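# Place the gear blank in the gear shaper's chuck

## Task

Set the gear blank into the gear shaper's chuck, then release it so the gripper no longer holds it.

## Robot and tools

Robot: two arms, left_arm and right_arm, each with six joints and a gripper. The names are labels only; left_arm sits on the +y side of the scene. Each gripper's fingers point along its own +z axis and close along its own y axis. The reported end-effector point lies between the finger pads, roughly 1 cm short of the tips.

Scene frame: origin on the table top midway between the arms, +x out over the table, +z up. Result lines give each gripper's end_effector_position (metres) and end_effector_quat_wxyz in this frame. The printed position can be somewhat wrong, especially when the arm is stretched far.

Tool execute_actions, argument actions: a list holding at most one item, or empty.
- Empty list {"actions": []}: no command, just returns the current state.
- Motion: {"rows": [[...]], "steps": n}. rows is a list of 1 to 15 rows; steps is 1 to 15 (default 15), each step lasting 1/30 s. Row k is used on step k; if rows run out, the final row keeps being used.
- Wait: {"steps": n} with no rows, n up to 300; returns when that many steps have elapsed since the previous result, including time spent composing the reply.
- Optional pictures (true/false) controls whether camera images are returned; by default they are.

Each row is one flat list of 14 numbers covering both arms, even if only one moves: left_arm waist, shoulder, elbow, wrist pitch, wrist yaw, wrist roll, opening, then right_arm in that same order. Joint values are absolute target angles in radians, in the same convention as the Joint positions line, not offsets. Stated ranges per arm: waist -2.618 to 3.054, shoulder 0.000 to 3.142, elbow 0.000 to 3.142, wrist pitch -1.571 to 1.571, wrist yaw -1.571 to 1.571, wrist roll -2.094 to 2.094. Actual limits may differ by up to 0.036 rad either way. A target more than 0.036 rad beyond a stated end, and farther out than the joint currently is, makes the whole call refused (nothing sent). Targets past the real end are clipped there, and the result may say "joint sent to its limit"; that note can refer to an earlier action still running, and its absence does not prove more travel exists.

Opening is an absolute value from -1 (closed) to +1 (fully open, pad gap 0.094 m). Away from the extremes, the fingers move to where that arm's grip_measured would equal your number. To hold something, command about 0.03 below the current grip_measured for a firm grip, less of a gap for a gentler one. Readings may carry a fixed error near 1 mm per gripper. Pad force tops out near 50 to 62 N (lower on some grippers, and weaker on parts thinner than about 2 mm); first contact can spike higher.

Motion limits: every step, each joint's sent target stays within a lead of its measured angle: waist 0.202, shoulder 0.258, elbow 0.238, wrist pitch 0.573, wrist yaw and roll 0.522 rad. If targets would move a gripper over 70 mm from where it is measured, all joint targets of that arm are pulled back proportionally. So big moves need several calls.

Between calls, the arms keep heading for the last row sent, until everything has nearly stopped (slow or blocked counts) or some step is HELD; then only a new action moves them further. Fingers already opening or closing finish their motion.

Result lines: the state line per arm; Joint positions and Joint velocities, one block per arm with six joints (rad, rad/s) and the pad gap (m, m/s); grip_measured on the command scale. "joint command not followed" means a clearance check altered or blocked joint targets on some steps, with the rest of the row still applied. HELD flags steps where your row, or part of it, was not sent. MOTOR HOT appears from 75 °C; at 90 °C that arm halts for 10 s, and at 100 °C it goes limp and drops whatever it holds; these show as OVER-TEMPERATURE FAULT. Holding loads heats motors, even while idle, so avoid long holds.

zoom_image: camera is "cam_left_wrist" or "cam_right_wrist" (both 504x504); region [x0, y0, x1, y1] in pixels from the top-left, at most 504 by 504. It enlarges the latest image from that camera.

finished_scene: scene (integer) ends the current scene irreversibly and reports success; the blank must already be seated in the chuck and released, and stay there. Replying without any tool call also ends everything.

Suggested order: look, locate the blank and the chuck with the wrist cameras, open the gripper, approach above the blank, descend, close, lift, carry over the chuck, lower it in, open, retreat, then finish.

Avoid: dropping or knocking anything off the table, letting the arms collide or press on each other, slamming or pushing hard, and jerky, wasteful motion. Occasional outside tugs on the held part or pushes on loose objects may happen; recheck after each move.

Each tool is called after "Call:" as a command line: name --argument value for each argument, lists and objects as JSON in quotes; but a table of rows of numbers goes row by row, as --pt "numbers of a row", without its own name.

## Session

Call:
execute_actions --actions '[]'

Scene clock: 0.00 s of 4200.00 s.
left_arm: end_effector_position=(+0.2400, +0.5214, +0.1619) grip_measured=+1.000 end_effector_quat_wxyz=(-0.227, +0.715, -0.603, +0.270) | right_arm: end_effector_position=(+0.2740, -0.2282, +0.3733) grip_measured=+1.000 end_effector_quat_wxyz=(-0.357, +0.683, -0.467, +0.432)
Joint positions: left_arm=[ 1.081  1.578  1.25  -0.842  0.616 -0.803  0.094] | right_arm=[ 0.634  0.841  1.258 -0.86   0.527 -1.617  0.094]
Joint velocities: left_arm=[-0.002  0.007 -0.002 -0.022  0.022  0.081  0.   ] | right_arm=[-0.002 -0.002  0.012 -0.051 -0.022 -0.022  0.   ]

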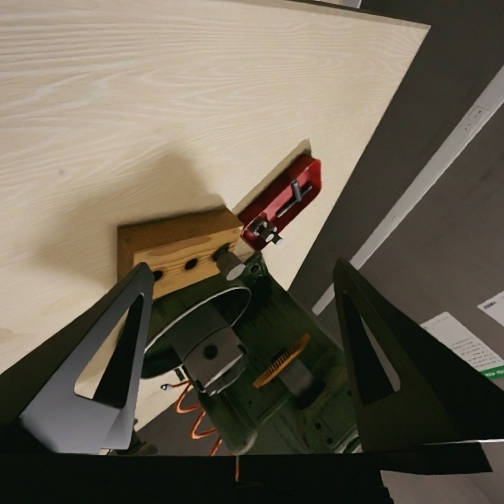

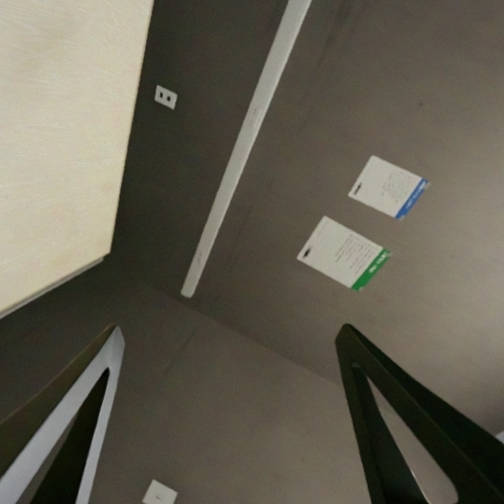

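Call:
execute_actions --actions '[{"rows":[[1.0,0.9,1.3,-1.0,0,0,1,0.634,0.84,1.26,-0.9,0,-0.045,1]],"steps":15}]' --pictures false

Call:
execute_actions --actions '[{"steps":45}]'

Scene clock: 5.87 s of 4200.00 s.
left_arm: end_effector_position=(+0.1273, +0.4748, +0.3598) grip_measured=+1.000 end_effector_quat_wxyz=(+0.463, -0.423, +0.749, +0.213) | right_arm: end_effector_position=(+0.2376, -0.1503, +0.3578) grip_measured=+1.000 end_effector_quat_wxyz=(+0.516, -0.371, +0.766, +0.093)
Joint positions: left_arm=[ 1.008  0.87   1.312 -0.944  0.043 -0.06   0.094] | right_arm=[ 0.63   0.841  1.258 -0.884  0.027 -0.26   0.094]
Joint velocities: left_arm=[-0.012  0.007 -0.007 -0.139 -0.256  0.388  0.   ] | right_arm=[ 0.012 -0.007 -0.002 -0.022 -0.095  1.37   0.   ]
Steps of this call (steps 1 to 90: nothing new was sent; then 2.37 s passed at rest; steps 91 to 105: all 15 steps of this action). Readings (joint positions):
91: left_arm=[1.070 1.555 1.250 -0.852 0.541 -0.731] | right_arm=[0.630 0.841 1.258 -0.866 0.456 -1.536]
92: left_arm=[1.053 1.517 1.249 -0.882 0.448 -0.648] | right_arm=[0.630 0.841 1.258 -0.869 0.363 -1.437]
94: left_arm=[1.022 1.397 1.249 -0.912 0.318 -0.489] | right_arm=[0.630 0.841 1.258 -0.877 0.231 -1.241]
98: left_arm=[1.008 1.127 1.266 -0.930 0.169 -0.255] | right_arm=[0.630 0.841 1.258 -0.881 0.096 -0.848]
105: the state above

Scene clock: 7.37 s of 4200.00 s.
left_arm: end_effector_position=(+0.1225, +0.4788, +0.3477) grip_measured=+1.000 end_effector_quat_wxyz=(+0.430, -0.417, +0.768, +0.227) | right_arm: end_effector_position=(+0.2354, -0.1478, +0.3572) grip_measured=+1.000 end_effector_quat_wxyz=(+0.501, -0.296, +0.799, +0.152)
Joint positions: left_arm=[ 1.008  0.89   1.312 -0.977  0.008 -0.006  0.094] | right_arm=[ 0.63   0.841  1.258 -0.886  0.008 -0.055  0.094]
Joint velocities: left_arm=[-0.012  0.012  0.007  0.037  0.051 -0.007  0.   ] | right_arm=[-0.002 -0.012 -0.012  0.022 -0.022  0.037  0.   ]
Steps of this call (steps 1 to 30: the robot went on to your last target; steps 31 to 45: nothing new was sent). Readings (joint positions):
1: left_arm=[1.008 0.874 1.312 -0.950 0.035 -0.049] | right_arm=[0.630 0.841 1.258 -0.884 0.023 -0.219]
2: left_arm=[1.008 0.880 1.312 -0.957 0.030 -0.041] | right_arm=[0.630 0.841 1.258 -0.884 0.021 -0.186]
4: left_arm=[1.008 0.888 1.312 -0.966 0.022 -0.028] | right_arm=[0.630 0.841 1.258 -0.885 0.016 -0.139]
8: left_arm=[1.008 0.890 1.312 -0.974 0.013 -0.015] | right_arm=[0.630 0.841 1.258 -0.885 0.012 -0.090]
45: the state above
All arms were judged still, so your last target was given up. Only a new action makes them travel on or press farther. Fingers that are still opening or closing keep moving.

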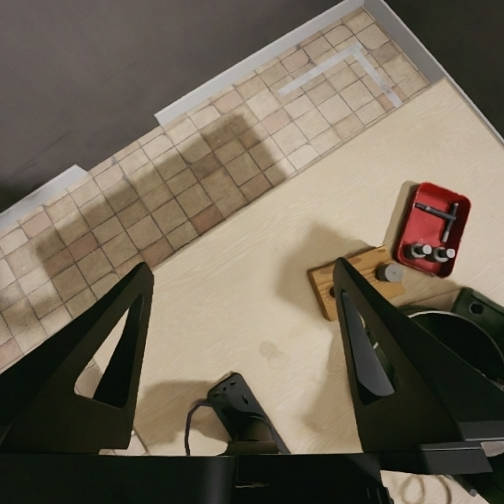

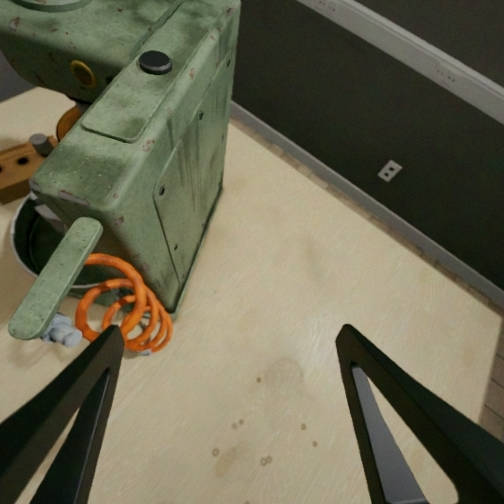

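Call:
execute_actions --actions '[{"rows":[[0.35,0.8,1.5,-1.5,0,0,1,0.634,0.84,1.26,-0.9,0,-0.045,1]],"steps":15}]' --pictures false

Call:
execute_actions --actions '[{"steps":30}]'

Scene clock: 12.33 s of 4200.00 s.
left_arm: end_effector_position=(+0.1337, +0.3131, +0.3361) grip_measured=+1.000 end_effector_quat_wxyz=(+0.383, -0.157, +0.908, +0.062) | right_arm: end_effector_position=(+0.2354, -0.1478, +0.3572) grip_measured=+1.000 end_effector_quat_wxyz=(+0.501, -0.296, +0.799, +0.152)
Joint positions: left_arm=[ 0.358  0.799  1.486 -1.46   0.008 -0.004  0.094] | right_arm=[ 0.63   0.841  1.258 -0.886  0.008 -0.055  0.094]
Joint velocities: left_arm=[-0.002  0.012  0.007 -0.125  0.051 -0.007  0.   ] | right_arm=[ 0.002 -0.002 -0.022  0.022 -0.007 -0.037  0.   ]
Steps of this call (steps 1 to 90: nothing new was sent; then 1.47 s passed at rest; steps 91 to 105: all 15 steps of this action). Readings (joint positions):
91: left_arm=[0.980 0.889 1.332 -1.025 -0.005 -0.007] | right_arm=[0.630 0.841 1.258 -0.886 0.008 -0.055]
92: left_arm=[0.923 0.887 1.359 -1.097 -0.006 -0.007] | right_arm=[0.630 0.841 1.258 -0.886 0.008 -0.055]
94: left_arm=[0.788 0.863 1.419 -1.220 -0.004 -0.006] | right_arm=[0.630 0.841 1.258 -0.886 0.008 -0.055]
98: left_arm=[0.476 0.805 1.483 -1.367 0.003 -0.005] | right_arm=[0.630 0.841 1.258 -0.886 0.008 -0.055]
105: the state above

Scene clock: 13.33 s of 4200.00 s.
left_arm: end_effector_position=(+0.1305, +0.3119, +0.3327) grip_measured=+1.000 end_effector_quat_wxyz=(+0.375, -0.158, +0.912, +0.060) | right_arm: end_effector_position=(+0.2354, -0.1478, +0.3572) grip_measured=+1.000 end_effector_quat_wxyz=(+0.501, -0.296, +0.799, +0.152)
Joint positions: left_arm=[ 0.358  0.799  1.486 -1.479  0.008 -0.004  0.094] | right_arm=[ 0.63   0.841  1.258 -0.886  0.008 -0.055  0.094]
Joint velocities: left_arm=[ 0.007 -0.012 -0.002  0.007 -0.037  0.022  0.   ] | right_arm=[ 0.007 -0.017 -0.017  0.051  0.051 -0.037  0.   ]
Steps of this call (steps 1 to 30: the robot went on to your last target). Readings (joint positions):
1: left_arm=[0.358 0.799 1.486 -1.464 0.008 -0.004] | right_arm=[0.630 0.841 1.258 -0.886 0.008 -0.055]
2: left_arm=[0.358 0.799 1.486 -1.468 0.008 -0.004] | right_arm=[0.630 0.841 1.258 -0.886 0.008 -0.055]
4: left_arm=[0.358 0.799 1.486 -1.473 0.008 -0.004] | right_arm=[0.630 0.841 1.258 -0.886 0.008 -0.055]
8: left_arm=[0.358 0.799 1.486 -1.477 0.008 -0.004] | right_arm=[0.630 0.841 1.258 -0.886 0.008 -0.055]
30: the state above
All arms were judged still, so your last target was given up. Only a new action makes them travel on or press farther. Fingers that are still opening or closing keep moving.

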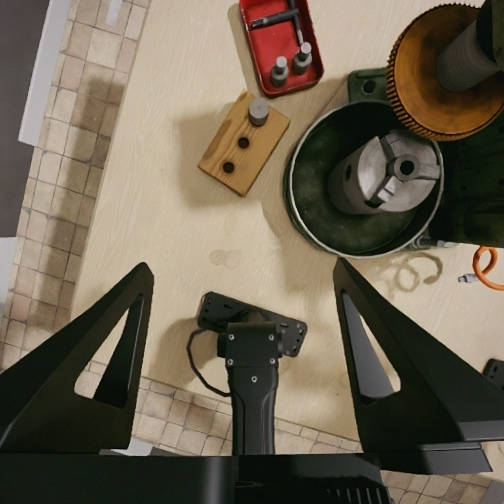

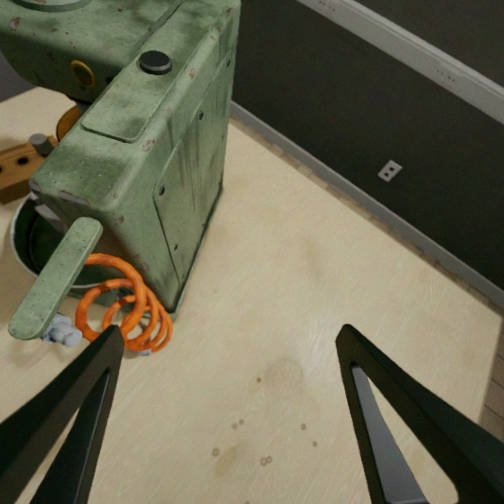

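Call:
execute_actions --actions '[{"rows":[[0.325,1.0,0.36,0.23,0,0,0.3,0.634,0.84,1.26,-0.9,0,-0.045,1]],"steps":15}]' --pictures false

Call:
execute_actions --actions '[{"steps":45}]'

Scene clock: 35.57 s of 4200.00 s.
left_arm: end_effector_position=(+0.3016, +0.3641, +0.1680) grip_measured=+0.302 end_effector_quat_wxyz=(+0.491, -0.137, +0.857, +0.075) | right_arm: end_effector_position=(+0.2354, -0.1478, +0.3572) grip_measured=+1.000 end_effector_quat_wxyz=(+0.501, -0.296, +0.799, +0.152)
Joint positions: left_arm=[ 0.333  1.005  0.575 -0.101  0.008 -0.004  0.061] | right_arm=[ 0.63   0.841  1.258 -0.886  0.008 -0.055  0.094]
Joint velocities: left_arm=[-0.007 -0.037 -2.332  2.469  0.007  0.037 -0.   ] | right_arm=[ 0.022 -0.007 -0.007  0.022 -0.022 -0.095  0.   ]
Steps of this call (steps 1 to 90: nothing new was sent; then 18.73 s passed at rest; steps 91 to 105: all 15 steps of this action). Readings (joint positions):
91: left_arm=[0.355 0.804 1.472 -1.448 0.008 -0.004] | right_arm=[0.630 0.841 1.258 -0.886 0.008 -0.055]
92: left_arm=[0.352 0.812 1.447 -1.392 0.008 -0.004] | right_arm=[0.630 0.841 1.258 -0.886 0.008 -0.055]
94: left_arm=[0.346 0.855 1.382 -1.264 0.008 -0.004] | right_arm=[0.630 0.841 1.258 -0.886 0.008 -0.055]
98: left_arm=[0.337 0.954 1.162 -0.894 0.008 -0.004] | right_arm=[0.630 0.841 1.258 -0.886 0.008 -0.055]
105: the state above

Scene clock: 37.07 s of 4200.00 s.
left_arm: end_effector_position=(+0.2957, +0.3621, +0.1339) grip_measured=+0.302 end_effector_quat_wxyz=(+0.533, -0.133, +0.831, +0.081) | right_arm: end_effector_position=(+0.2354, -0.1478, +0.3572) grip_measured=+1.000 end_effector_quat_wxyz=(+0.501, -0.296, +0.799, +0.152)
Joint positions: left_arm=[ 0.333  1.005  0.342  0.232  0.008 -0.004  0.061] | right_arm=[ 0.63   0.841  1.258 -0.886  0.008 -0.055  0.094]
Joint velocities: left_arm=[-0.002  0.007  0.007 -0.037 -0.007 -0.022 -0.   ] | right_arm=[ 0.002 -0.017 -0.002 -0.007 -0.007 -0.022  0.   ]
Steps of this call (steps 1 to 45: the robot went on to your last target). Readings (joint positions):
1: left_arm=[0.333 1.005 0.498 -0.029 0.008 -0.004] | right_arm=[0.630 0.841 1.258 -0.886 0.008 -0.055]
2: left_arm=[0.333 1.005 0.434 0.015 0.008 -0.004] | right_arm=[0.630 0.841 1.258 -0.886 0.008 -0.055]
4: left_arm=[0.333 1.005 0.357 0.052 0.008 -0.004] | right_arm=[0.630 0.841 1.258 -0.886 0.008 -0.055]
8: left_arm=[0.333 1.005 0.342 0.139 0.008 -0.004] | right_arm=[0.630 0.841 1.258 -0.886 0.008 -0.055]
45: the state above
All arms were judged still, so your last target was given up. Only a new action makes them travel on or press farther. Fingers that are still opening or closing keep moving.

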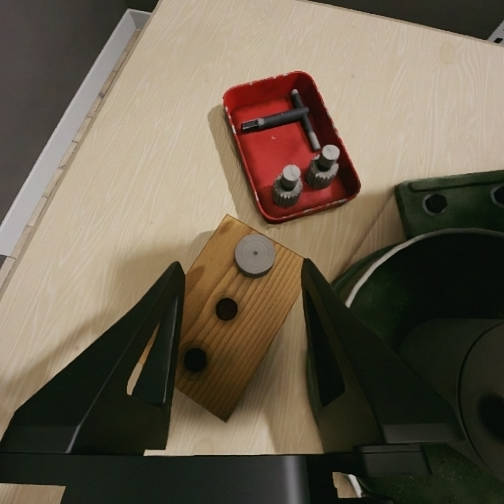

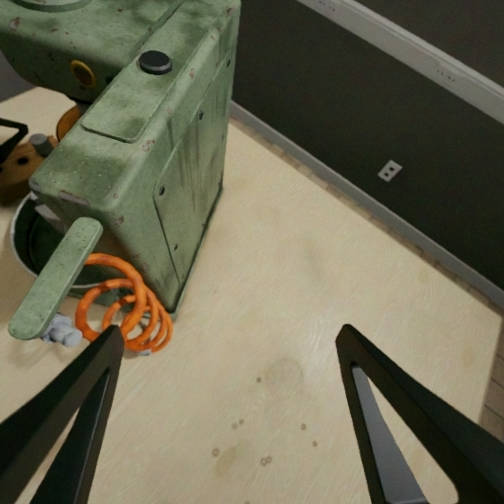

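Call:
execute_actions --actions '[{"rows":[[0.302,1.1,0.37,0.32,0,0,0.1,0.634,0.84,1.26,-0.9,0,-0.045,1],[0.302,1.15,0.37,0.37,0,0,0.1,0.634,0.84,1.26,-0.9,0,-0.045,1],[0.302,1.2,0.37,0.42,0,0,0.1,0.634,0.84,1.26,-0.9,0,-0.045,1],[0.302,1.25,0.37,0.47,0,0,0.1,0.634,0.84,1.26,-0.9,0,-0.045,1],[0.302,1.305,0.37,0.51,0,0,0.1,0.634,0.84,1.26,-0.9,0,-0.045,1]],"steps":15}]' --pictures false

Call:
execute_actions --actions '[{"steps":20}]'

Scene clock: 49.53 s of 4200.00 s.
left_arm: end_effector_position=(+0.3269, +0.3639, +0.0997) grip_measured=+0.102 end_effector_quat_wxyz=(+0.524, -0.125, +0.839, +0.075) | right_arm: end_effector_position=(+0.2354, -0.1478, +0.3572) grip_measured=+1.000 end_effector_quat_wxyz=(+0.501, -0.296, +0.799, +0.152)
Joint positions: left_arm=[ 0.309  1.302  0.353  0.495  0.005 -0.004  0.052] | right_arm=[ 0.63   0.841  1.258 -0.886  0.008 -0.055  0.094]
Joint velocities: left_arm=[ 0.012  0.012 -0.017  0.066  0.037 -0.037  0.001] | right_arm=[-0.007  0.002  0.002 -0.022 -0.007  0.007  0.   ]
Steps of this call (steps 1 to 90: nothing new was sent; then 8.97 s passed at rest; steps 91 to 105: all 15 steps of this action). Readings (joint positions):
91: left_arm=[0.328 1.018 0.342 0.247 0.005 -0.004] | right_arm=[0.630 0.841 1.258 -0.886 0.008 -0.055]
92: left_arm=[0.321 1.050 0.345 0.278 0.005 -0.004] | right_arm=[0.630 0.841 1.258 -0.886 0.008 -0.055]
94: left_arm=[0.311 1.146 0.351 0.349 0.005 -0.004] | right_arm=[0.630 0.841 1.258 -0.886 0.008 -0.055]
98: left_arm=[0.309 1.296 0.353 0.430 0.005 -0.004] | right_arm=[0.630 0.841 1.258 -0.886 0.008 -0.055]
105: the state above

Scene clock: 50.20 s of 4200.00 s.
left_arm: end_effector_position=(+0.3287, +0.3644, +0.1037) grip_measured=+0.102 end_effector_quat_wxyz=(+0.532, -0.124, +0.834, +0.076) | right_arm: end_effector_position=(+0.2354, -0.1478, +0.3572) grip_measured=+1.000 end_effector_quat_wxyz=(+0.501, -0.296, +0.799, +0.152)
Joint positions: left_arm=[ 0.309  1.302  0.353  0.512  0.005 -0.004  0.052] | right_arm=[ 0.63   0.841  1.258 -0.886  0.008 -0.055  0.094]
Joint velocities: left_arm=[ 0.022 -0.007 -0.007 -0.022  0.051 -0.037 -0.   ] | right_arm=[-0.027 -0.012 -0.012 -0.11   0.037 -0.022  0.   ]
Steps of this call (steps 1 to 20: the robot went on to your last target). Readings (joint positions):
1: left_arm=[0.309 1.302 0.353 0.499 0.005 -0.004] | right_arm=[0.630 0.841 1.258 -0.886 0.008 -0.055]
2: left_arm=[0.309 1.302 0.353 0.502 0.005 -0.004] | right_arm=[0.630 0.841 1.258 -0.886 0.008 -0.055]
4: left_arm=[0.309 1.302 0.353 0.506 0.005 -0.004] | right_arm=[0.630 0.841 1.258 -0.886 0.008 -0.055]
8: left_arm=[0.309 1.302 0.353 0.510 0.005 -0.004] | right_arm=[0.630 0.841 1.258 -0.886 0.008 -0.055]
20: the state above

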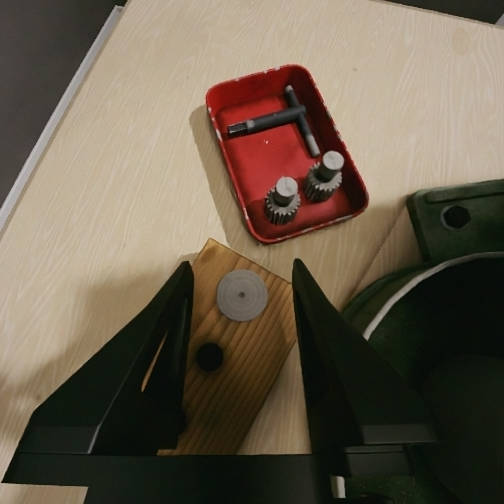

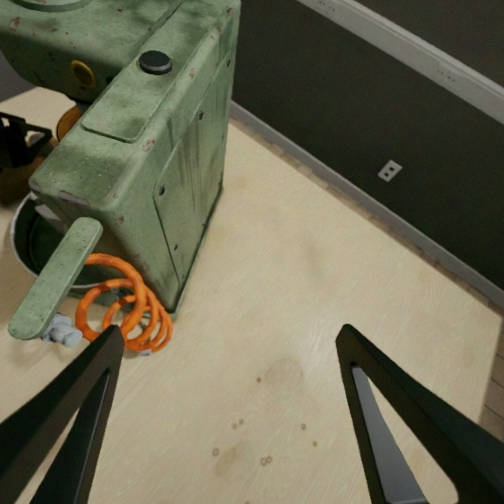

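Call:
execute_actions --actions '[{"rows":[[0.302,1.34,0.33,0.56,0,0,0.1,0.634,0.84,1.26,-0.9,0,-0.045,1],[0.302,1.355,0.32,0.59,0,0,0.1,0.634,0.84,1.26,-0.9,0,-0.045,1],[0.302,1.373,0.31,0.61,0,0,0.1,0.634,0.84,1.26,-0.9,0,-0.045,1]],"steps":15}]' --pictures false

Call:
execute_actions --actions '[{"steps":15}]'

Scene clock: 57.03 s of 4200.00 s.
left_arm: end_effector_position=(+0.3309, +0.3651, +0.0956) grip_measured=+0.102 end_effector_quat_wxyz=(+0.537, -0.123, +0.831, +0.077) | right_arm: end_effector_position=(+0.2354, -0.1478, +0.3572) grip_measured=+1.000 end_effector_quat_wxyz=(+0.501, -0.296, +0.799, +0.152)
Joint positions: left_arm=[ 0.309  1.359  0.329  0.607  0.005 -0.004  0.052] | right_arm=[ 0.63   0.841  1.258 -0.886  0.008 -0.055  0.094]
Joint velocities: left_arm=[ 0.002 -0.002 -0.007  0.066 -0.051 -0.095  0.001] | right_arm=[ 0.007 -0.012 -0.027 -0.022 -0.037 -0.007  0.   ]
Steps of this call (steps 1 to 15: the robot went on to your last target; steps 16 to 90: nothing new was sent; then 3.33 s passed at rest; steps 91 to 105: all 15 steps of this action). Readings (joint positions):
91: left_arm=[0.309 1.306 0.353 0.520 0.005 -0.004] | right_arm=[0.630 0.841 1.258 -0.886 0.008 -0.055]
92: left_arm=[0.309 1.315 0.353 0.535 0.005 -0.004] | right_arm=[0.630 0.841 1.258 -0.886 0.008 -0.055]
94: left_arm=[0.309 1.340 0.348 0.570 0.005 -0.004] | right_arm=[0.630 0.841 1.258 -0.886 0.008 -0.055]
98: left_arm=[0.309 1.359 0.331 0.589 0.005 -0.004] | right_arm=[0.630 0.841 1.258 -0.886 0.008 -0.055]
105: the state above

Scene clock: 57.53 s of 4200.00 s.
left_arm: end_effector_position=(+0.3314, +0.3652, +0.0968) grip_measured=+0.102 end_effector_quat_wxyz=(+0.540, -0.123, +0.829, +0.077) | right_arm: end_effector_position=(+0.2354, -0.1478, +0.3572) grip_measured=+1.000 end_effector_quat_wxyz=(+0.501, -0.296, +0.799, +0.152)
Joint positions: left_arm=[ 0.309  1.359  0.329  0.612  0.005 -0.004  0.052] | right_arm=[ 0.63   0.841  1.258 -0.886  0.008 -0.055  0.094]
Joint velocities: left_arm=[ 0.002  0.002  0.002 -0.022 -0.066 -0.022  0.   ] | right_arm=[-0.002 -0.012  0.022 -0.095  0.007  0.037  0.   ]
Steps of this call (steps 1 to 15: the robot went on to your last target). Readings (joint positions):
1: left_arm=[0.309 1.359 0.329 0.608 0.005 -0.004] | right_arm=[0.630 0.841 1.258 -0.886 0.008 -0.055]
2: left_arm=[0.309 1.359 0.329 0.609 0.005 -0.004] | right_arm=[0.630 0.841 1.258 -0.886 0.008 -0.055]
4: left_arm=[0.309 1.359 0.329 0.610 0.005 -0.004] | right_arm=[0.630 0.841 1.258 -0.886 0.008 -0.055]
8: left_arm=[0.309 1.359 0.329 0.612 0.005 -0.004] | right_arm=[0.630 0.841 1.258 -0.886 0.008 -0.055]
15: the state above
All arms were judged still, so your last target was given up. Only a new action makes them travel on or press farther. Fingers that are still opening or closing keep moving.

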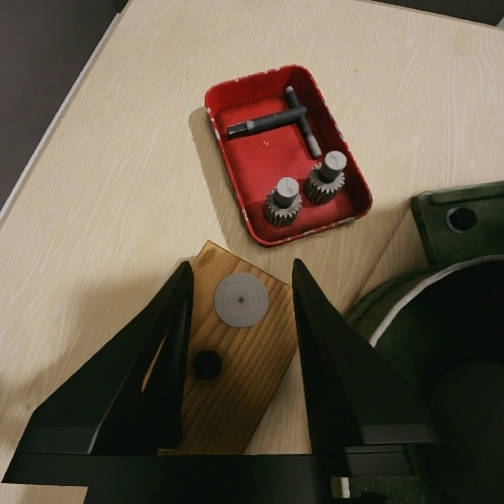

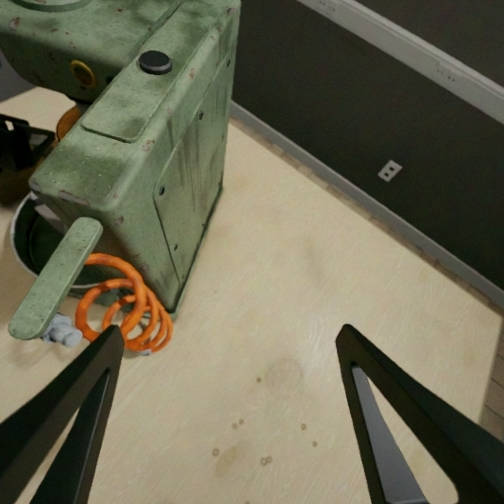

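Call:
execute_actions --actions '[{"rows":[[0.302,1.39,0.285,0.62,0,0,0.1,0.634,0.84,1.26,-0.9,0,-0.045,1]],"steps":15}]'

Scene clock: 60.30 s of 4200.00 s.
left_arm: end_effector_position=(+0.3255, +0.3635, +0.0843) grip_measured=+0.102 end_effector_quat_wxyz=(+0.528, -0.124, +0.837, +0.075) | right_arm: end_effector_position=(+0.2354, -0.1478, +0.3572) grip_measured=+1.000 end_effector_quat_wxyz=(+0.501, -0.296, +0.799, +0.152)
Joint positions: left_arm=[ 0.309  1.375  0.305  0.625  0.005 -0.004  0.052] | right_arm=[ 0.63   0.841  1.258 -0.886  0.008 -0.055  0.094]
Joint velocities: left_arm=[-0.012  0.002 -0.002  0.022  0.051 -0.037  0.   ] | right_arm=[-0.002 -0.002  0.002  0.007 -0.037  0.037  0.   ]
Steps of this call (steps 1 to 68: nothing new was sent; steps 69 to 83: all 15 steps of this action). Readings (joint positions):
69: left_arm=[0.309 1.361 0.326 0.618 0.005 -0.004] | right_arm=[0.630 0.841 1.258 -0.886 0.008 -0.055]
70: left_arm=[0.309 1.364 0.322 0.623 0.005 -0.004] | right_arm=[0.630 0.841 1.258 -0.886 0.008 -0.055]
72: left_arm=[0.309 1.370 0.313 0.624 0.005 -0.004] | right_arm=[0.630 0.841 1.258 -0.886 0.008 -0.055]
76: left_arm=[0.309 1.375 0.305 0.624 0.005 -0.004] | right_arm=[0.630 0.841 1.258 -0.886 0.008 -0.055]
83: the state above

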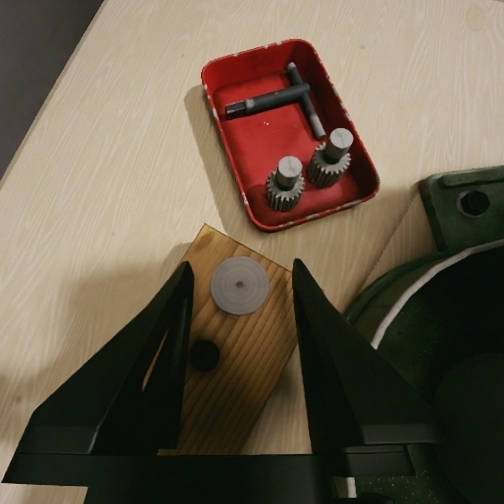

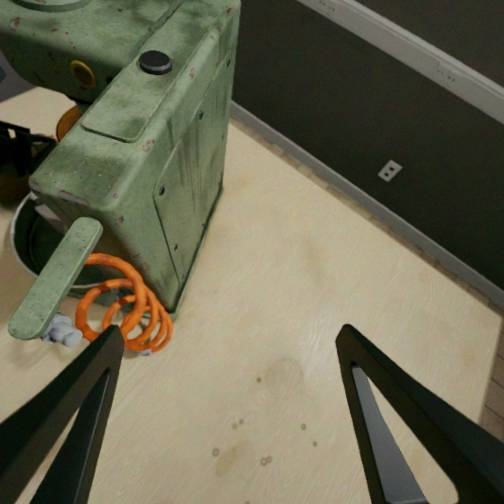

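Call:
execute_actions --actions '[{"rows":[[0.302,1.425,0.275,0.665,0,0,0.1,0.634,0.84,1.26,-0.9,0,-0.045,1]],"steps":15}]' --pictures false

Call:
execute_actions --actions '[{"rows":[[0.302,1.425,0.275,0.665,0,0,-0.47,0.634,0.84,1.26,-0.9,0,-0.045,1]],"steps":15}]'

Scene clock: 66.10 s of 4200.00 s.
left_arm: end_effector_position=(+0.3285, +0.3643, +0.0814) grip_measured=+0.102 end_effector_quat_wxyz=(+0.531, -0.124, +0.835, +0.076) | right_arm: end_effector_position=(+0.2354, -0.1478, +0.3572) grip_measured=+1.000 end_effector_quat_wxyz=(+0.501, -0.296, +0.799, +0.152)
Joint positions: left_arm=[ 0.309  1.41   0.305  0.666  0.005 -0.004  0.052] | right_arm=[ 0.63   0.841  1.258 -0.886  0.008 -0.055  0.094]
Joint velocities: left_arm=[-0.017  0.007 -0.012 -0.022  0.066 -0.022 -0.001] | right_arm=[ 0.002 -0.007 -0.002 -0.037  0.066 -0.11   0.   ]
Steps of this call (steps 1 to 15: the robot went on to your last target; steps 16 to 90: nothing new was sent; then 2.30 s passed at rest; steps 91 to 105: all 15 steps of this action). Readings (joint positions):
91: left_arm=[0.309 1.380 0.305 0.632 0.005 -0.004] | right_arm=[0.630 0.841 1.258 -0.886 0.008 -0.055]
92: left_arm=[0.309 1.390 0.305 0.644 0.005 -0.004] | right_arm=[0.630 0.841 1.258 -0.886 0.008 -0.055]
94: left_arm=[0.309 1.405 0.305 0.651 0.005 -0.004] | right_arm=[0.630 0.841 1.258 -0.886 0.008 -0.055]
98: left_arm=[0.309 1.410 0.305 0.657 0.005 -0.004] | right_arm=[0.630 0.841 1.258 -0.886 0.008 -0.055]
105: the state above

Scene clock: 66.60 s of 4200.00 s.
left_arm: end_effector_position=(+0.3285, +0.3645, +0.0816) grip_measured=-0.418 end_effector_quat_wxyz=(+0.531, -0.124, +0.835, +0.076) | right_arm: end_effector_position=(+0.2354, -0.1478, +0.3572) grip_measured=+1.000 end_effector_quat_wxyz=(+0.501, -0.296, +0.799, +0.152)
Joint positions: left_arm=[ 0.309  1.41   0.305  0.666  0.004 -0.003  0.027] | right_arm=[ 0.63   0.841  1.258 -0.886  0.008 -0.055  0.094]
Joint velocities: left_arm=[-0.017 -0.022  0.002 -0.066  0.022 -0.037  0.   ] | right_arm=[-0.002 -0.002 -0.017 -0.095  0.007 -0.095  0.   ]
Steps of this call (steps 1 to 15: all 15 steps of this action). Readings (joint positions):
1: left_arm=[0.309 1.410 0.305 0.666 0.005 -0.004] | right_arm=[0.630 0.841 1.258 -0.886 0.008 -0.055]
2: left_arm=[0.309 1.410 0.305 0.666 0.005 -0.004] | right_arm=[0.630 0.841 1.258 -0.886 0.008 -0.055]
4: left_arm=[0.309 1.410 0.305 0.666 0.004 -0.003] | right_arm=[0.630 0.841 1.258 -0.886 0.008 -0.055]
8: left_arm=[0.309 1.410 0.305 0.666 0.004 -0.003] | right_arm=[0.630 0.841 1.258 -0.886 0.008 -0.055]
15: the state above

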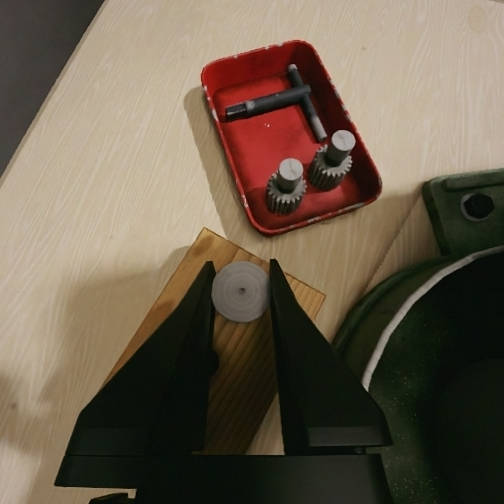

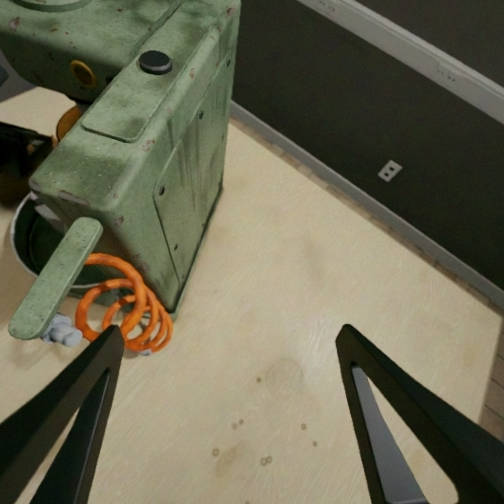

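Call:
execute_actions --actions '[{"rows":[[0.302,1.385,0.33,0.66,0,0,-0.47,0.634,0.84,1.26,-0.9,0,-0.045,1],[0.302,1.37,0.337,0.64,0,0,-0.47,0.634,0.84,1.26,-0.9,0,-0.045,1],[0.302,1.355,0.344,0.62,0,0,-0.47,0.634,0.84,1.26,-0.9,0,-0.045,1],[0.302,1.34,0.351,0.6,0,0,-0.47,0.634,0.84,1.26,-0.9,0,-0.045,1],[0.302,1.325,0.358,0.575,0,0,-0.47,0.634,0.84,1.26,-0.9,0,-0.045,1],[0.302,1.31,0.366,0.55,0,0,-0.47,0.634,0.84,1.26,-0.9,0,-0.045,1],[0.302,1.295,0.374,0.525,0,0,-0.47,0.634,0.84,1.26,-0.9,0,-0.045,1],[0.302,1.28,0.384,0.5,0,0,-0.47,0.634,0.84,1.26,-0.9,0,-0.045,1],[0.302,1.265,0.394,0.475,0,0,-0.47,0.634,0.84,1.26,-0.9,0,-0.045,1],[0.302,1.25,0.404,0.45,0,0,-0.47,0.634,0.84,1.26,-0.9,0,-0.045,1],[0.302,1.235,0.415,0.425,0,0,-0.47,0.634,0.84,1.26,-0.9,0,-0.045,1],[0.302,1.22,0.425,0.4,0,0,-0.47,0.634,0.84,1.26,-0.9,0,-0.045,1],[0.302,1.21,0.435,0.38,0,0,-0.47,0.634,0.84,1.26,-0.9,0,-0.045,1]],"steps":15}]'

Scene clock: 80.53 s of 4200.00 s.
left_arm: end_effector_position=(+0.3323, +0.3657, +0.1271) grip_measured=-0.418 end_effector_quat_wxyz=(+0.544, -0.123, +0.827, +0.078) | right_arm: end_effector_position=(+0.2354, -0.1478, +0.3572) grip_measured=+1.000 end_effector_quat_wxyz=(+0.501, -0.296, +0.799, +0.152)
Joint positions: left_arm=[ 0.309  1.239  0.399  0.433  0.004 -0.003  0.027] | right_arm=[ 0.63   0.841  1.258 -0.886  0.008 -0.055  0.094]
Joint velocities: left_arm=[ 0.002 -0.173  0.178 -0.198  0.051 -0.022  0.001] | right_arm=[-0.007 -0.002 -0.007  0.051 -0.007  0.007  0.   ]
Steps of this call (steps 1 to 15: the robot went on to your last target; steps 16 to 90: nothing new was sent; then 10.43 s passed at rest; steps 91 to 105: all 15 steps of this action). Readings (joint positions):
91: left_arm=[0.309 1.410 0.305 0.666 0.004 -0.003] | right_arm=[0.630 0.841 1.258 -0.886 0.008 -0.055]
92: left_arm=[0.309 1.407 0.305 0.664 0.004 -0.003] | right_arm=[0.630 0.841 1.258 -0.886 0.008 -0.055]
94: left_arm=[0.309 1.391 0.306 0.641 0.004 -0.003] | right_arm=[0.630 0.841 1.258 -0.886 0.008 -0.055]
98: left_arm=[0.309 1.335 0.329 0.564 0.004 -0.003] | right_arm=[0.630 0.841 1.258 -0.886 0.008 -0.055]
105: the state above

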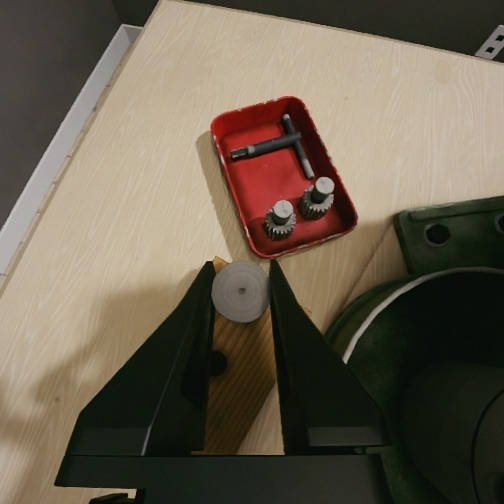

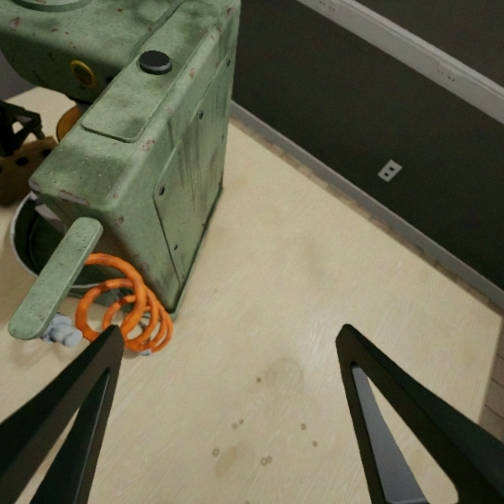

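Call:
execute_actions --actions '[{"rows":[[0.302,0.44,0.635,-0.58,0,0,-0.47,0.634,0.84,1.26,-0.9,0,-0.045,1]],"steps":15}]' --pictures false

Call:
execute_actions --actions '[{"steps":20}]' --pictures false

Call:
execute_actions --actions '[{"rows":[[0.2,0.44,0.635,-0.58,0,0,-0.47,0.634,0.84,1.26,-0.9,0,-0.045,1],[0.15,0.44,0.635,-0.58,0,0,-0.47,0.634,0.84,1.26,-0.9,0,-0.045,1],[0.1,0.44,0.635,-0.58,0,0,-0.47,0.634,0.84,1.26,-0.9,0,-0.045,1],[0.05,0.44,0.635,-0.58,0,0,-0.47,0.634,0.84,1.26,-0.9,0,-0.045,1],[0,0.44,0.635,-0.58,0,0,-0.47,0.634,0.84,1.26,-0.9,0,-0.045,1],[-0.05,0.44,0.635,-0.58,0,0,-0.47,0.634,0.84,1.26,-0.9,0,-0.045,1],[-0.1,0.44,0.635,-0.58,0,0,-0.47,0.634,0.84,1.26,-0.9,0,-0.045,1],[-0.15,0.44,0.635,-0.58,0,0,-0.47,0.634,0.84,1.26,-0.9,0,-0.045,1],[-0.19,0.44,0.635,-0.58,0,0,-0.47,0.634,0.84,1.26,-0.9,0,-0.045,1],[-0.225,0.44,0.635,-0.58,0,0,-0.47,0.634,0.84,1.26,-0.9,0,-0.045,1]],"steps":15}]'

Scene clock: 97.53 s of 4200.00 s.
left_arm: end_effector_position=(+0.2117, +0.3291, +0.2576) grip_measured=-0.418 end_effector_quat_wxyz=(+0.577, -0.119, +0.804, +0.083) | right_arm: end_effector_position=(+0.2354, -0.1478, +0.3572) grip_measured=+1.000 end_effector_quat_wxyz=(+0.501, -0.296, +0.799, +0.152)
Joint positions: left_arm=[ 0.309  0.435  0.635 -0.526  0.004 -0.003  0.027] | right_arm=[ 0.63   0.841  1.258 -0.886  0.008 -0.055  0.094]
Joint velocities: left_arm=[ 0.002  0.017 -0.002 -0.667 -0.007 -0.051  0.   ] | right_arm=[-0.012 -0.022  0.002  0.081 -0.066 -0.037  0.   ]
Steps of this call (steps 1 to 30: the robot went on to your last target; steps 31 to 90: nothing new was sent; then 13.50 s passed at rest; steps 91 to 105: all 15 steps of this action). Readings (joint positions):
91: left_arm=[0.309 1.201 0.439 0.264 0.004 -0.003] | right_arm=[0.630 0.841 1.258 -0.886 0.008 -0.055]
92: left_arm=[0.309 1.140 0.479 0.114 0.004 -0.003] | right_arm=[0.630 0.841 1.258 -0.886 0.008 -0.055]
94: left_arm=[0.309 0.981 0.557 -0.123 0.004 -0.003] | right_arm=[0.630 0.841 1.258 -0.886 0.008 -0.055]
98: left_arm=[0.309 0.618 0.621 -0.367 0.004 -0.003] | right_arm=[0.630 0.841 1.258 -0.886 0.008 -0.055]
105: the state above

Scene clock: 98.20 s of 4200.00 s.
left_arm: end_effector_position=(+0.2062, +0.3274, +0.2423) grip_measured=-0.418 end_effector_quat_wxyz=(+0.550, -0.122, +0.822, +0.079) | right_arm: end_effector_position=(+0.2354, -0.1478, +0.3572) grip_measured=+1.000 end_effector_quat_wxyz=(+0.501, -0.296, +0.799, +0.152)
Joint positions: left_arm=[ 0.309  0.435  0.635 -0.592  0.004 -0.003  0.027] | right_arm=[ 0.63   0.841  1.258 -0.886  0.008 -0.055  0.094]
Joint velocities: left_arm=[-0.007 -0.002 -0.007 -0.037 -0.066 -0.081 -0.001] | right_arm=[-0.012 -0.007 -0.002 -0.037 -0.051  0.037  0.   ]
Steps of this call (steps 1 to 20: the robot went on to your last target). Readings (joint positions):
1: left_arm=[0.309 0.435 0.635 -0.542 0.004 -0.003] | right_arm=[0.630 0.841 1.258 -0.886 0.008 -0.055]
2: left_arm=[0.309 0.435 0.635 -0.555 0.004 -0.003] | right_arm=[0.630 0.841 1.258 -0.886 0.008 -0.055]
4: left_arm=[0.309 0.435 0.635 -0.571 0.004 -0.003] | right_arm=[0.630 0.841 1.258 -0.886 0.008 -0.055]
8: left_arm=[0.309 0.435 0.635 -0.586 0.004 -0.003] | right_arm=[0.630 0.841 1.258 -0.886 0.008 -0.055]
20: the state above

Scene clock: 98.70 s of 4200.00 s.
left_arm: end_effector_position=(+0.2100, +0.2025, +0.2422) grip_measured=-0.418 end_effector_quat_wxyz=(+0.551, +0.097, +0.826, -0.068) | right_arm: end_effector_position=(+0.2354, -0.1478, +0.3572) grip_measured=+1.000 end_effector_quat_wxyz=(+0.501, -0.296, +0.799, +0.152)
Joint positions: left_arm=[-0.219  0.435  0.635 -0.592  0.007 -0.003  0.027] | right_arm=[ 0.63   0.841  1.258 -0.886  0.008 -0.055  0.094]
Joint velocities: left_arm=[-0.007 -0.017 -0.002 -0.007 -0.022  0.007  0.   ] | right_arm=[-0.007 -0.007 -0.012  0.007  0.007  0.081  0.   ]
Steps of this call (steps 1 to 15: all 15 steps of this action). Readings (joint positions):
1: left_arm=[0.289 0.435 0.635 -0.592 -0.006 -0.003] | right_arm=[0.630 0.841 1.258 -0.886 0.008 -0.055]
2: left_arm=[0.246 0.435 0.635 -0.592 -0.011 -0.003] | right_arm=[0.630 0.841 1.258 -0.886 0.008 -0.055]
4: left_arm=[0.138 0.435 0.635 -0.592 -0.009 -0.003] | right_arm=[0.630 0.841 1.258 -0.886 0.008 -0.055]
8: left_arm=[-0.067 0.435 0.635 -0.592 -0.004 -0.003] | right_arm=[0.630 0.841 1.258 -0.886 0.008 -0.055]
15: the state above

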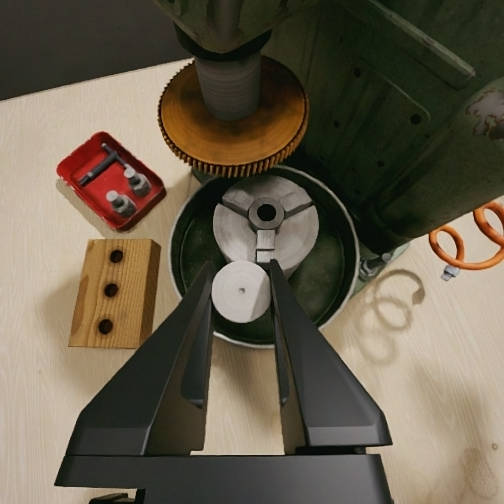

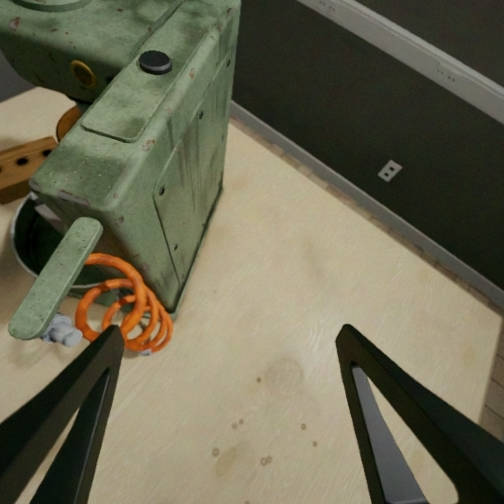

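Call:
execute_actions --actions '[{"rows":[[-0.25,0.5,0.61,-0.5,0,0,-0.47,0.634,0.84,1.26,-0.9,0,-0.045,1],[-0.27,0.55,0.59,-0.45,0,0,-0.47,0.634,0.84,1.26,-0.9,0,-0.045,1],[-0.278,0.6,0.575,-0.4,0,0,-0.47,0.634,0.84,1.26,-0.9,0,-0.045,1],[-0.278,0.645,0.565,-0.35,0,0,-0.47,0.634,0.84,1.26,-0.9,0,-0.045,1]],"steps":15}]' --pictures false

Call:
execute_actions --actions '[{"steps":15}]'

Scene clock: 106.97 s of 4200.00 s.
left_arm: end_effector_position=(+0.2460, +0.1802, +0.2070) grip_measured=-0.418 end_effector_quat_wxyz=(+0.516, +0.120, +0.845, -0.075) | right_arm: end_effector_position=(+0.2353, -0.1479, +0.3571) grip_measured=+1.000 end_effector_quat_wxyz=(+0.501, -0.296, +0.799, +0.152)
Joint positions: left_arm=[-0.271  0.646  0.576 -0.403  0.001 -0.003  0.027] | right_arm=[ 0.63   0.841  1.258 -0.887  0.008 -0.055  0.094]
Joint velocities: left_arm=[ 0.022 -0.002  0.002 -0.007  0.037  0.051 -0.002] | right_arm=[-0.017  0.007  0.002  0.007 -0.081  0.007  0.   ]
Steps of this call (steps 1 to 15: the robot went on to your last target; steps 16 to 90: nothing new was sent; then 4.77 s passed at rest; steps 91 to 105: all 15 steps of this action). Readings (joint positions):
91: left_arm=[-0.224 0.442 0.635 -0.587 0.004 -0.003] | right_arm=[0.630 0.841 1.258 -0.887 0.008 -0.055]
92: left_arm=[-0.235 0.463 0.632 -0.566 0.002 -0.003] | right_arm=[0.630 0.841 1.258 -0.887 0.008 -0.055]
94: left_arm=[-0.261 0.543 0.618 -0.495 0.002 -0.003] | right_arm=[0.630 0.841 1.258 -0.887 0.008 -0.055]
98: left_arm=[-0.271 0.646 0.576 -0.409 0.001 -0.003] | right_arm=[0.630 0.841 1.258 -0.887 0.008 -0.055]
105: the state above

Scene clock: 107.47 s of 4200.00 s.
left_arm: end_effector_position=(+0.2460, +0.1802, +0.2070) grip_measured=-0.418 end_effector_quat_wxyz=(+0.516, +0.120, +0.845, -0.075) | right_arm: end_effector_position=(+0.2353, -0.1479, +0.3571) grip_measured=+1.000 end_effector_quat_wxyz=(+0.501, -0.296, +0.799, +0.152)
Joint positions: left_arm=[-0.271  0.646  0.576 -0.403  0.001 -0.003  0.027] | right_arm=[ 0.63   0.841  1.258 -0.887  0.008 -0.055  0.094]
Joint velocities: left_arm=[ 0.002 -0.032 -0.002 -0.022 -0.022 -0.022 -0.   ] | right_arm=[ 0.012 -0.022 -0.012 -0.022  0.022  0.037  0.   ]
Steps of this call (steps 1 to 15: the robot went on to your last target). Readings (joint positions):
1: left_arm=[-0.271 0.646 0.576 -0.403 0.001 -0.003] | right_arm=[0.630 0.841 1.258 -0.887 0.008 -0.055]
2: left_arm=[-0.271 0.646 0.576 -0.403 0.001 -0.003] | right_arm=[0.630 0.841 1.258 -0.887 0.008 -0.055]
4: left_arm=[-0.271 0.646 0.576 -0.403 0.001 -0.003] | right_arm=[0.630 0.841 1.258 -0.887 0.008 -0.055]
8: left_arm=[-0.271 0.646 0.576 -0.403 0.001 -0.003] | right_arm=[0.630 0.841 1.258 -0.887 0.008 -0.055]
15: the state above
All arms were judged still, so your last target was given up. Only a new action makes them travel on or press farther. Fingers that are still opening or closing keep moving.

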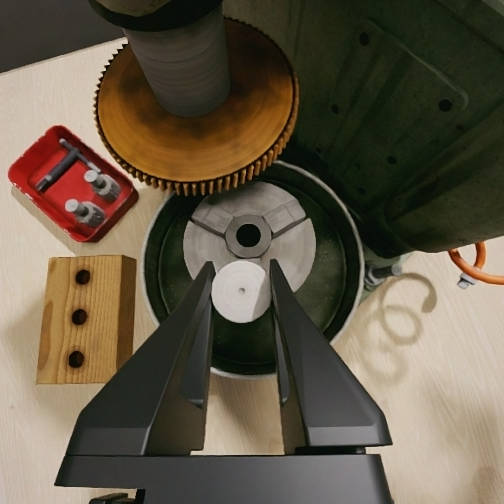

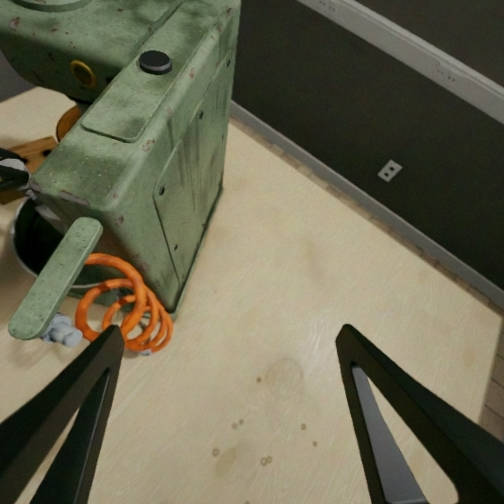

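Call:
execute_actions --actions '[{"rows":[[-0.278,0.645,0.6,-0.3,0,0,-0.47,0.634,0.84,1.26,-0.9,0,-0.045,1],[-0.278,0.645,0.61,-0.3,0,0,-0.47,0.634,0.84,1.26,-0.9,0,-0.045,1],[-0.278,0.645,0.62,-0.29,0,0,-0.47,0.634,0.84,1.26,-0.9,0,-0.045,1],[-0.28,0.66,0.62,-0.28,0,0,-0.47,0.634,0.84,1.26,-0.9,0,-0.045,1],[-0.28,0.675,0.62,-0.27,0,0,-0.47,0.634,0.84,1.26,-0.9,0,-0.045,1],[-0.28,0.69,0.62,-0.26,0,0,-0.47,0.634,0.84,1.26,-0.9,0,-0.045,1],[-0.282,0.705,0.62,-0.25,0,0,-0.47,0.634,0.84,1.26,-0.9,0,-0.045,1],[-0.282,0.72,0.62,-0.24,0,0,-0.47,0.634,0.84,1.26,-0.9,0,-0.045,1],[-0.282,0.735,0.62,-0.23,0,0,-0.47,0.634,0.84,1.26,-0.9,0,-0.045,1],[-0.284,0.75,0.62,-0.22,0,0,-0.47,0.634,0.84,1.26,-0.9,0,-0.045,1],[-0.284,0.765,0.62,-0.215,0,0,-0.47,0.634,0.84,1.26,-0.9,0,-0.045,1],[-0.284,0.78,0.62,-0.215,0,0,-0.47,0.634,0.84,1.26,-0.9,0,-0.045,1]],"steps":15}]' --pictures false

Call:
execute_actions --actions '[{"steps":15}]'

Scene clock: 121.27 s of 4200.00 s.
left_arm: end_effector_position=(+0.2729, +0.1707, +0.2101) grip_measured=-0.418 end_effector_quat_wxyz=(+0.530, +0.121, +0.836, -0.079) | right_arm: end_effector_position=(+0.2353, -0.1479, +0.3571) grip_measured=+1.000 end_effector_quat_wxyz=(+0.501, -0.296, +0.799, +0.152)
Joint positions: left_arm=[-0.276  0.771  0.584 -0.253  0.    -0.003  0.027] | right_arm=[ 0.63   0.841  1.258 -0.887  0.008 -0.055  0.094]
Joint velocities: left_arm=[-0.007  0.061 -0.002  0.007 -0.051  0.007  0.001] | right_arm=[-0.007  0.012  0.002  0.007 -0.022 -0.007  0.   ]
Steps of this call (steps 1 to 90: nothing new was sent; then 10.30 s passed at rest; steps 91 to 105: all 15 steps of this action). Readings (joint positions):
91: left_arm=[-0.271 0.646 0.576 -0.399 0.001 -0.003] | right_arm=[0.630 0.841 1.258 -0.887 0.008 -0.055]
92: left_arm=[-0.271 0.646 0.576 -0.397 0.001 -0.003] | right_arm=[0.630 0.841 1.258 -0.887 0.008 -0.055]
94: left_arm=[-0.271 0.647 0.576 -0.386 0.001 -0.003] | right_arm=[0.630 0.841 1.258 -0.887 0.008 -0.055]
98: left_arm=[-0.273 0.683 0.581 -0.323 0.001 -0.003] | right_arm=[0.630 0.841 1.258 -0.887 0.008 -0.055]
105: the state above

Scene clock: 121.77 s of 4200.00 s.
left_arm: end_effector_position=(+0.2736, +0.1704, +0.2110) grip_measured=-0.418 end_effector_quat_wxyz=(+0.532, +0.121, +0.835, -0.079) | right_arm: end_effector_position=(+0.2353, -0.1479, +0.3571) grip_measured=+1.000 end_effector_quat_wxyz=(+0.501, -0.296, +0.799, +0.152)
Joint positions: left_arm=[-0.276  0.773  0.584 -0.247  0.    -0.003  0.027] | right_arm=[ 0.63   0.841  1.258 -0.887  0.008 -0.055  0.094]
Joint velocities: left_arm=[-0.017 -0.002  0.002  0.022 -0.007  0.007  0.   ] | right_arm=[ 0.012 -0.002  0.007 -0.037 -0.051  0.081  0.   ]
Steps of this call (steps 1 to 15: the robot went on to your last target). Readings (joint positions):
1: left_arm=[-0.276 0.773 0.584 -0.251 0.000 -0.003] | right_arm=[0.630 0.841 1.258 -0.887 0.008 -0.055]
2: left_arm=[-0.276 0.773 0.584 -0.251 0.000 -0.003] | right_arm=[0.630 0.841 1.258 -0.887 0.008 -0.055]
4: left_arm=[-0.276 0.773 0.584 -0.249 0.000 -0.003] | right_arm=[0.630 0.841 1.258 -0.887 0.008 -0.055]
8: left_arm=[-0.276 0.773 0.584 -0.248 0.000 -0.003] | right_arm=[0.630 0.841 1.258 -0.887 0.008 -0.055]
15: the state above
All arms were judged still, so your last target was given up. Only a new action makes them travel on or press farther. Fingers that are still opening or closing keep moving.

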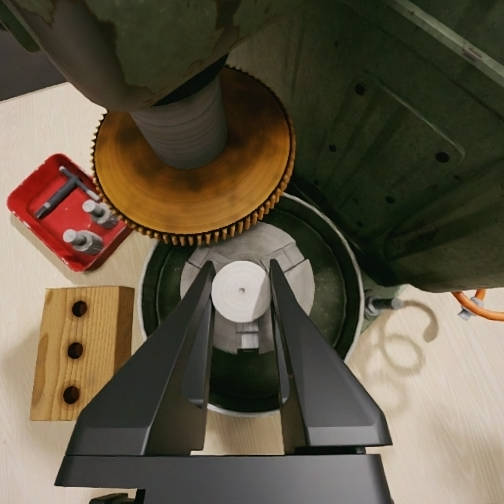

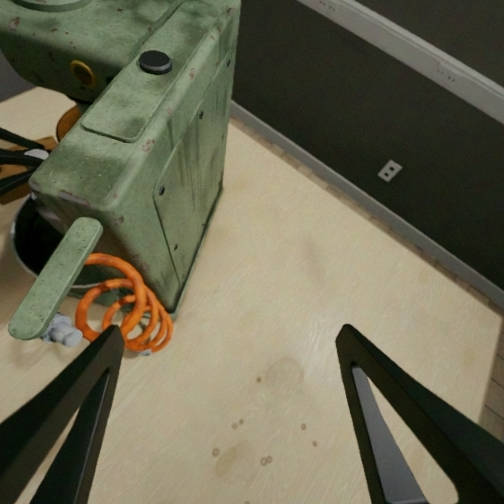

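Call:
execute_actions --actions '[{"rows":[[-0.284,0.80,0.625,-0.195,0,0,-0.47,1.31,0.84,1.26,-0.9,0,-0.045,1]],"steps":15}]' --pictures false

Call:
execute_actions --actions '[{"rows":[[-0.284,0.80,0.625,-0.195,0,0,-0.47,1.31,0.87,0.69,0.22,0,-0.045,-1]],"steps":15}]' --pictures false

Call:
execute_actions --actions '[{"steps":25}]'

Scene clock: 131.87 s of 4200.00 s.
left_arm: end_effector_position=(+0.2771, +0.1694, +0.2103) grip_measured=-0.418 end_effector_quat_wxyz=(+0.532, +0.121, +0.834, -0.079) | right_arm: end_effector_position=(+0.0860, -0.0516, +0.3571) grip_measured=+1.000 end_effector_quat_wxyz=(+0.418, -0.545, +0.655, +0.315)
Joint positions: left_arm=[-0.276  0.791  0.584 -0.228  0.    -0.003  0.027] | right_arm=[ 1.302  0.841  1.258 -0.887 -0.007 -0.052  0.094]
Joint velocities: left_arm=[ 0.007 -0.017  0.002 -0.037  0.007 -0.007 -0.   ] | right_arm=[ 0.007 -0.007 -0.007  0.051 -0.051  0.007  0.   ]
Steps of this call (steps 1 to 90: nothing new was sent; then 6.60 s passed at rest; steps 91 to 105: all 15 steps of this action). Readings (joint positions):
91: left_arm=[-0.276 0.775 0.584 -0.245 0.000 -0.003] | right_arm=[0.669 0.841 1.258 -0.887 0.027 -0.052]
92: left_arm=[-0.276 0.780 0.584 -0.240 0.000 -0.003] | right_arm=[0.743 0.841 1.258 -0.887 0.026 -0.052]
94: left_arm=[-0.276 0.788 0.584 -0.232 0.000 -0.003] | right_arm=[0.896 0.841 1.258 -0.887 0.018 -0.052]
98: left_arm=[-0.276 0.791 0.584 -0.228 0.000 -0.003] | right_arm=[1.199 0.841 1.258 -0.887 0.008 -0.052]
105: the state above

Scene clock: 132.37 s of 4200.00 s.
left_arm: end_effector_position=(+0.2771, +0.1694, +0.2104) grip_measured=-0.418 end_effector_quat_wxyz=(+0.533, +0.121, +0.834, -0.079) | right_arm: end_effector_position=(+0.1072, +0.0343, +0.3052) grip_measured=-0.985 end_effector_quat_wxyz=(+0.540, -0.472, +0.567, +0.405)
Joint positions: left_arm=[-0.276  0.791  0.584 -0.227  0.    -0.003  0.027] | right_arm=[ 1.302  0.891  0.665  0.135 -0.007 -0.052  0.001]
Joint velocities: left_arm=[ 0.017 -0.012 -0.007 -0.037 -0.022  0.007  0.   ] | right_arm=[ 0.007 -0.022 -0.002  0.623 -0.037  0.037  0.   ]
Steps of this call (steps 1 to 15: all 15 steps of this action). Readings (joint positions):
1: left_arm=[-0.276 0.791 0.584 -0.227 0.000 -0.003] | right_arm=[1.302 0.834 1.213 -0.797 -0.007 -0.052]
2: left_arm=[-0.276 0.791 0.584 -0.227 0.000 -0.003] | right_arm=[1.302 0.828 1.145 -0.665 -0.007 -0.052]
4: left_arm=[-0.276 0.791 0.584 -0.227 0.000 -0.003] | right_arm=[1.302 0.839 0.990 -0.418 -0.007 -0.052]
8: left_arm=[-0.276 0.791 0.584 -0.227 0.000 -0.003] | right_arm=[1.302 0.880 0.711 -0.077 -0.007 -0.052]
15: the state above

Scene clock: 133.20 s of 4200.00 s.
left_arm: end_effector_position=(+0.2771, +0.1694, +0.2104) grip_measured=-0.418 end_effector_quat_wxyz=(+0.533, +0.121, +0.834, -0.079) | right_arm: end_effector_position=(+0.1074, +0.0352, +0.3228) grip_measured=-0.985 end_effector_quat_wxyz=(+0.560, -0.457, +0.548, +0.420)
Joint positions: left_arm=[-0.276  0.791  0.584 -0.227  0.    -0.003  0.027] | right_arm=[ 1.302  0.891  0.665  0.206 -0.007 -0.052  0.001]
Joint velocities: left_arm=[-0.002  0.007  0.002 -0.007 -0.007  0.022  0.001] | right_arm=[-0.017 -0.012 -0.007  0.007  0.051 -0.037 -0.002]
Steps of this call (steps 1 to 25: the robot went on to your last target). Readings (joint positions):
1: left_arm=[-0.276 0.791 0.584 -0.227 0.000 -0.003] | right_arm=[1.302 0.891 0.665 0.152 -0.007 -0.052]
2: left_arm=[-0.276 0.791 0.584 -0.227 0.000 -0.003] | right_arm=[1.302 0.891 0.665 0.165 -0.007 -0.052]
4: left_arm=[-0.276 0.791 0.584 -0.227 0.000 -0.003] | right_arm=[1.302 0.891 0.665 0.182 -0.007 -0.052]
8: left_arm=[-0.276 0.791 0.584 -0.227 0.000 -0.003] | right_arm=[1.302 0.891 0.665 0.198 -0.007 -0.052]
25: the state above

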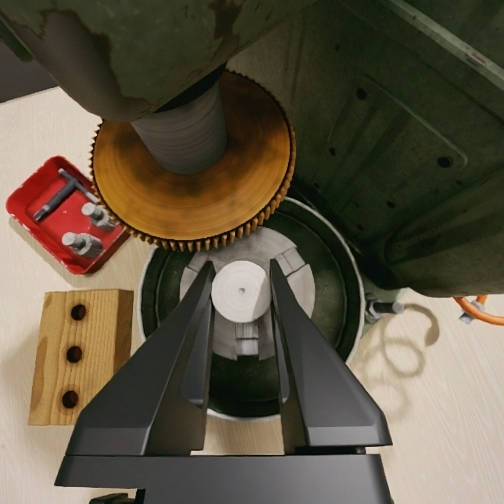

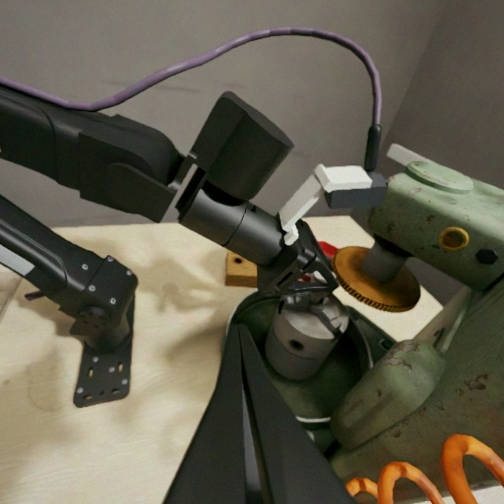

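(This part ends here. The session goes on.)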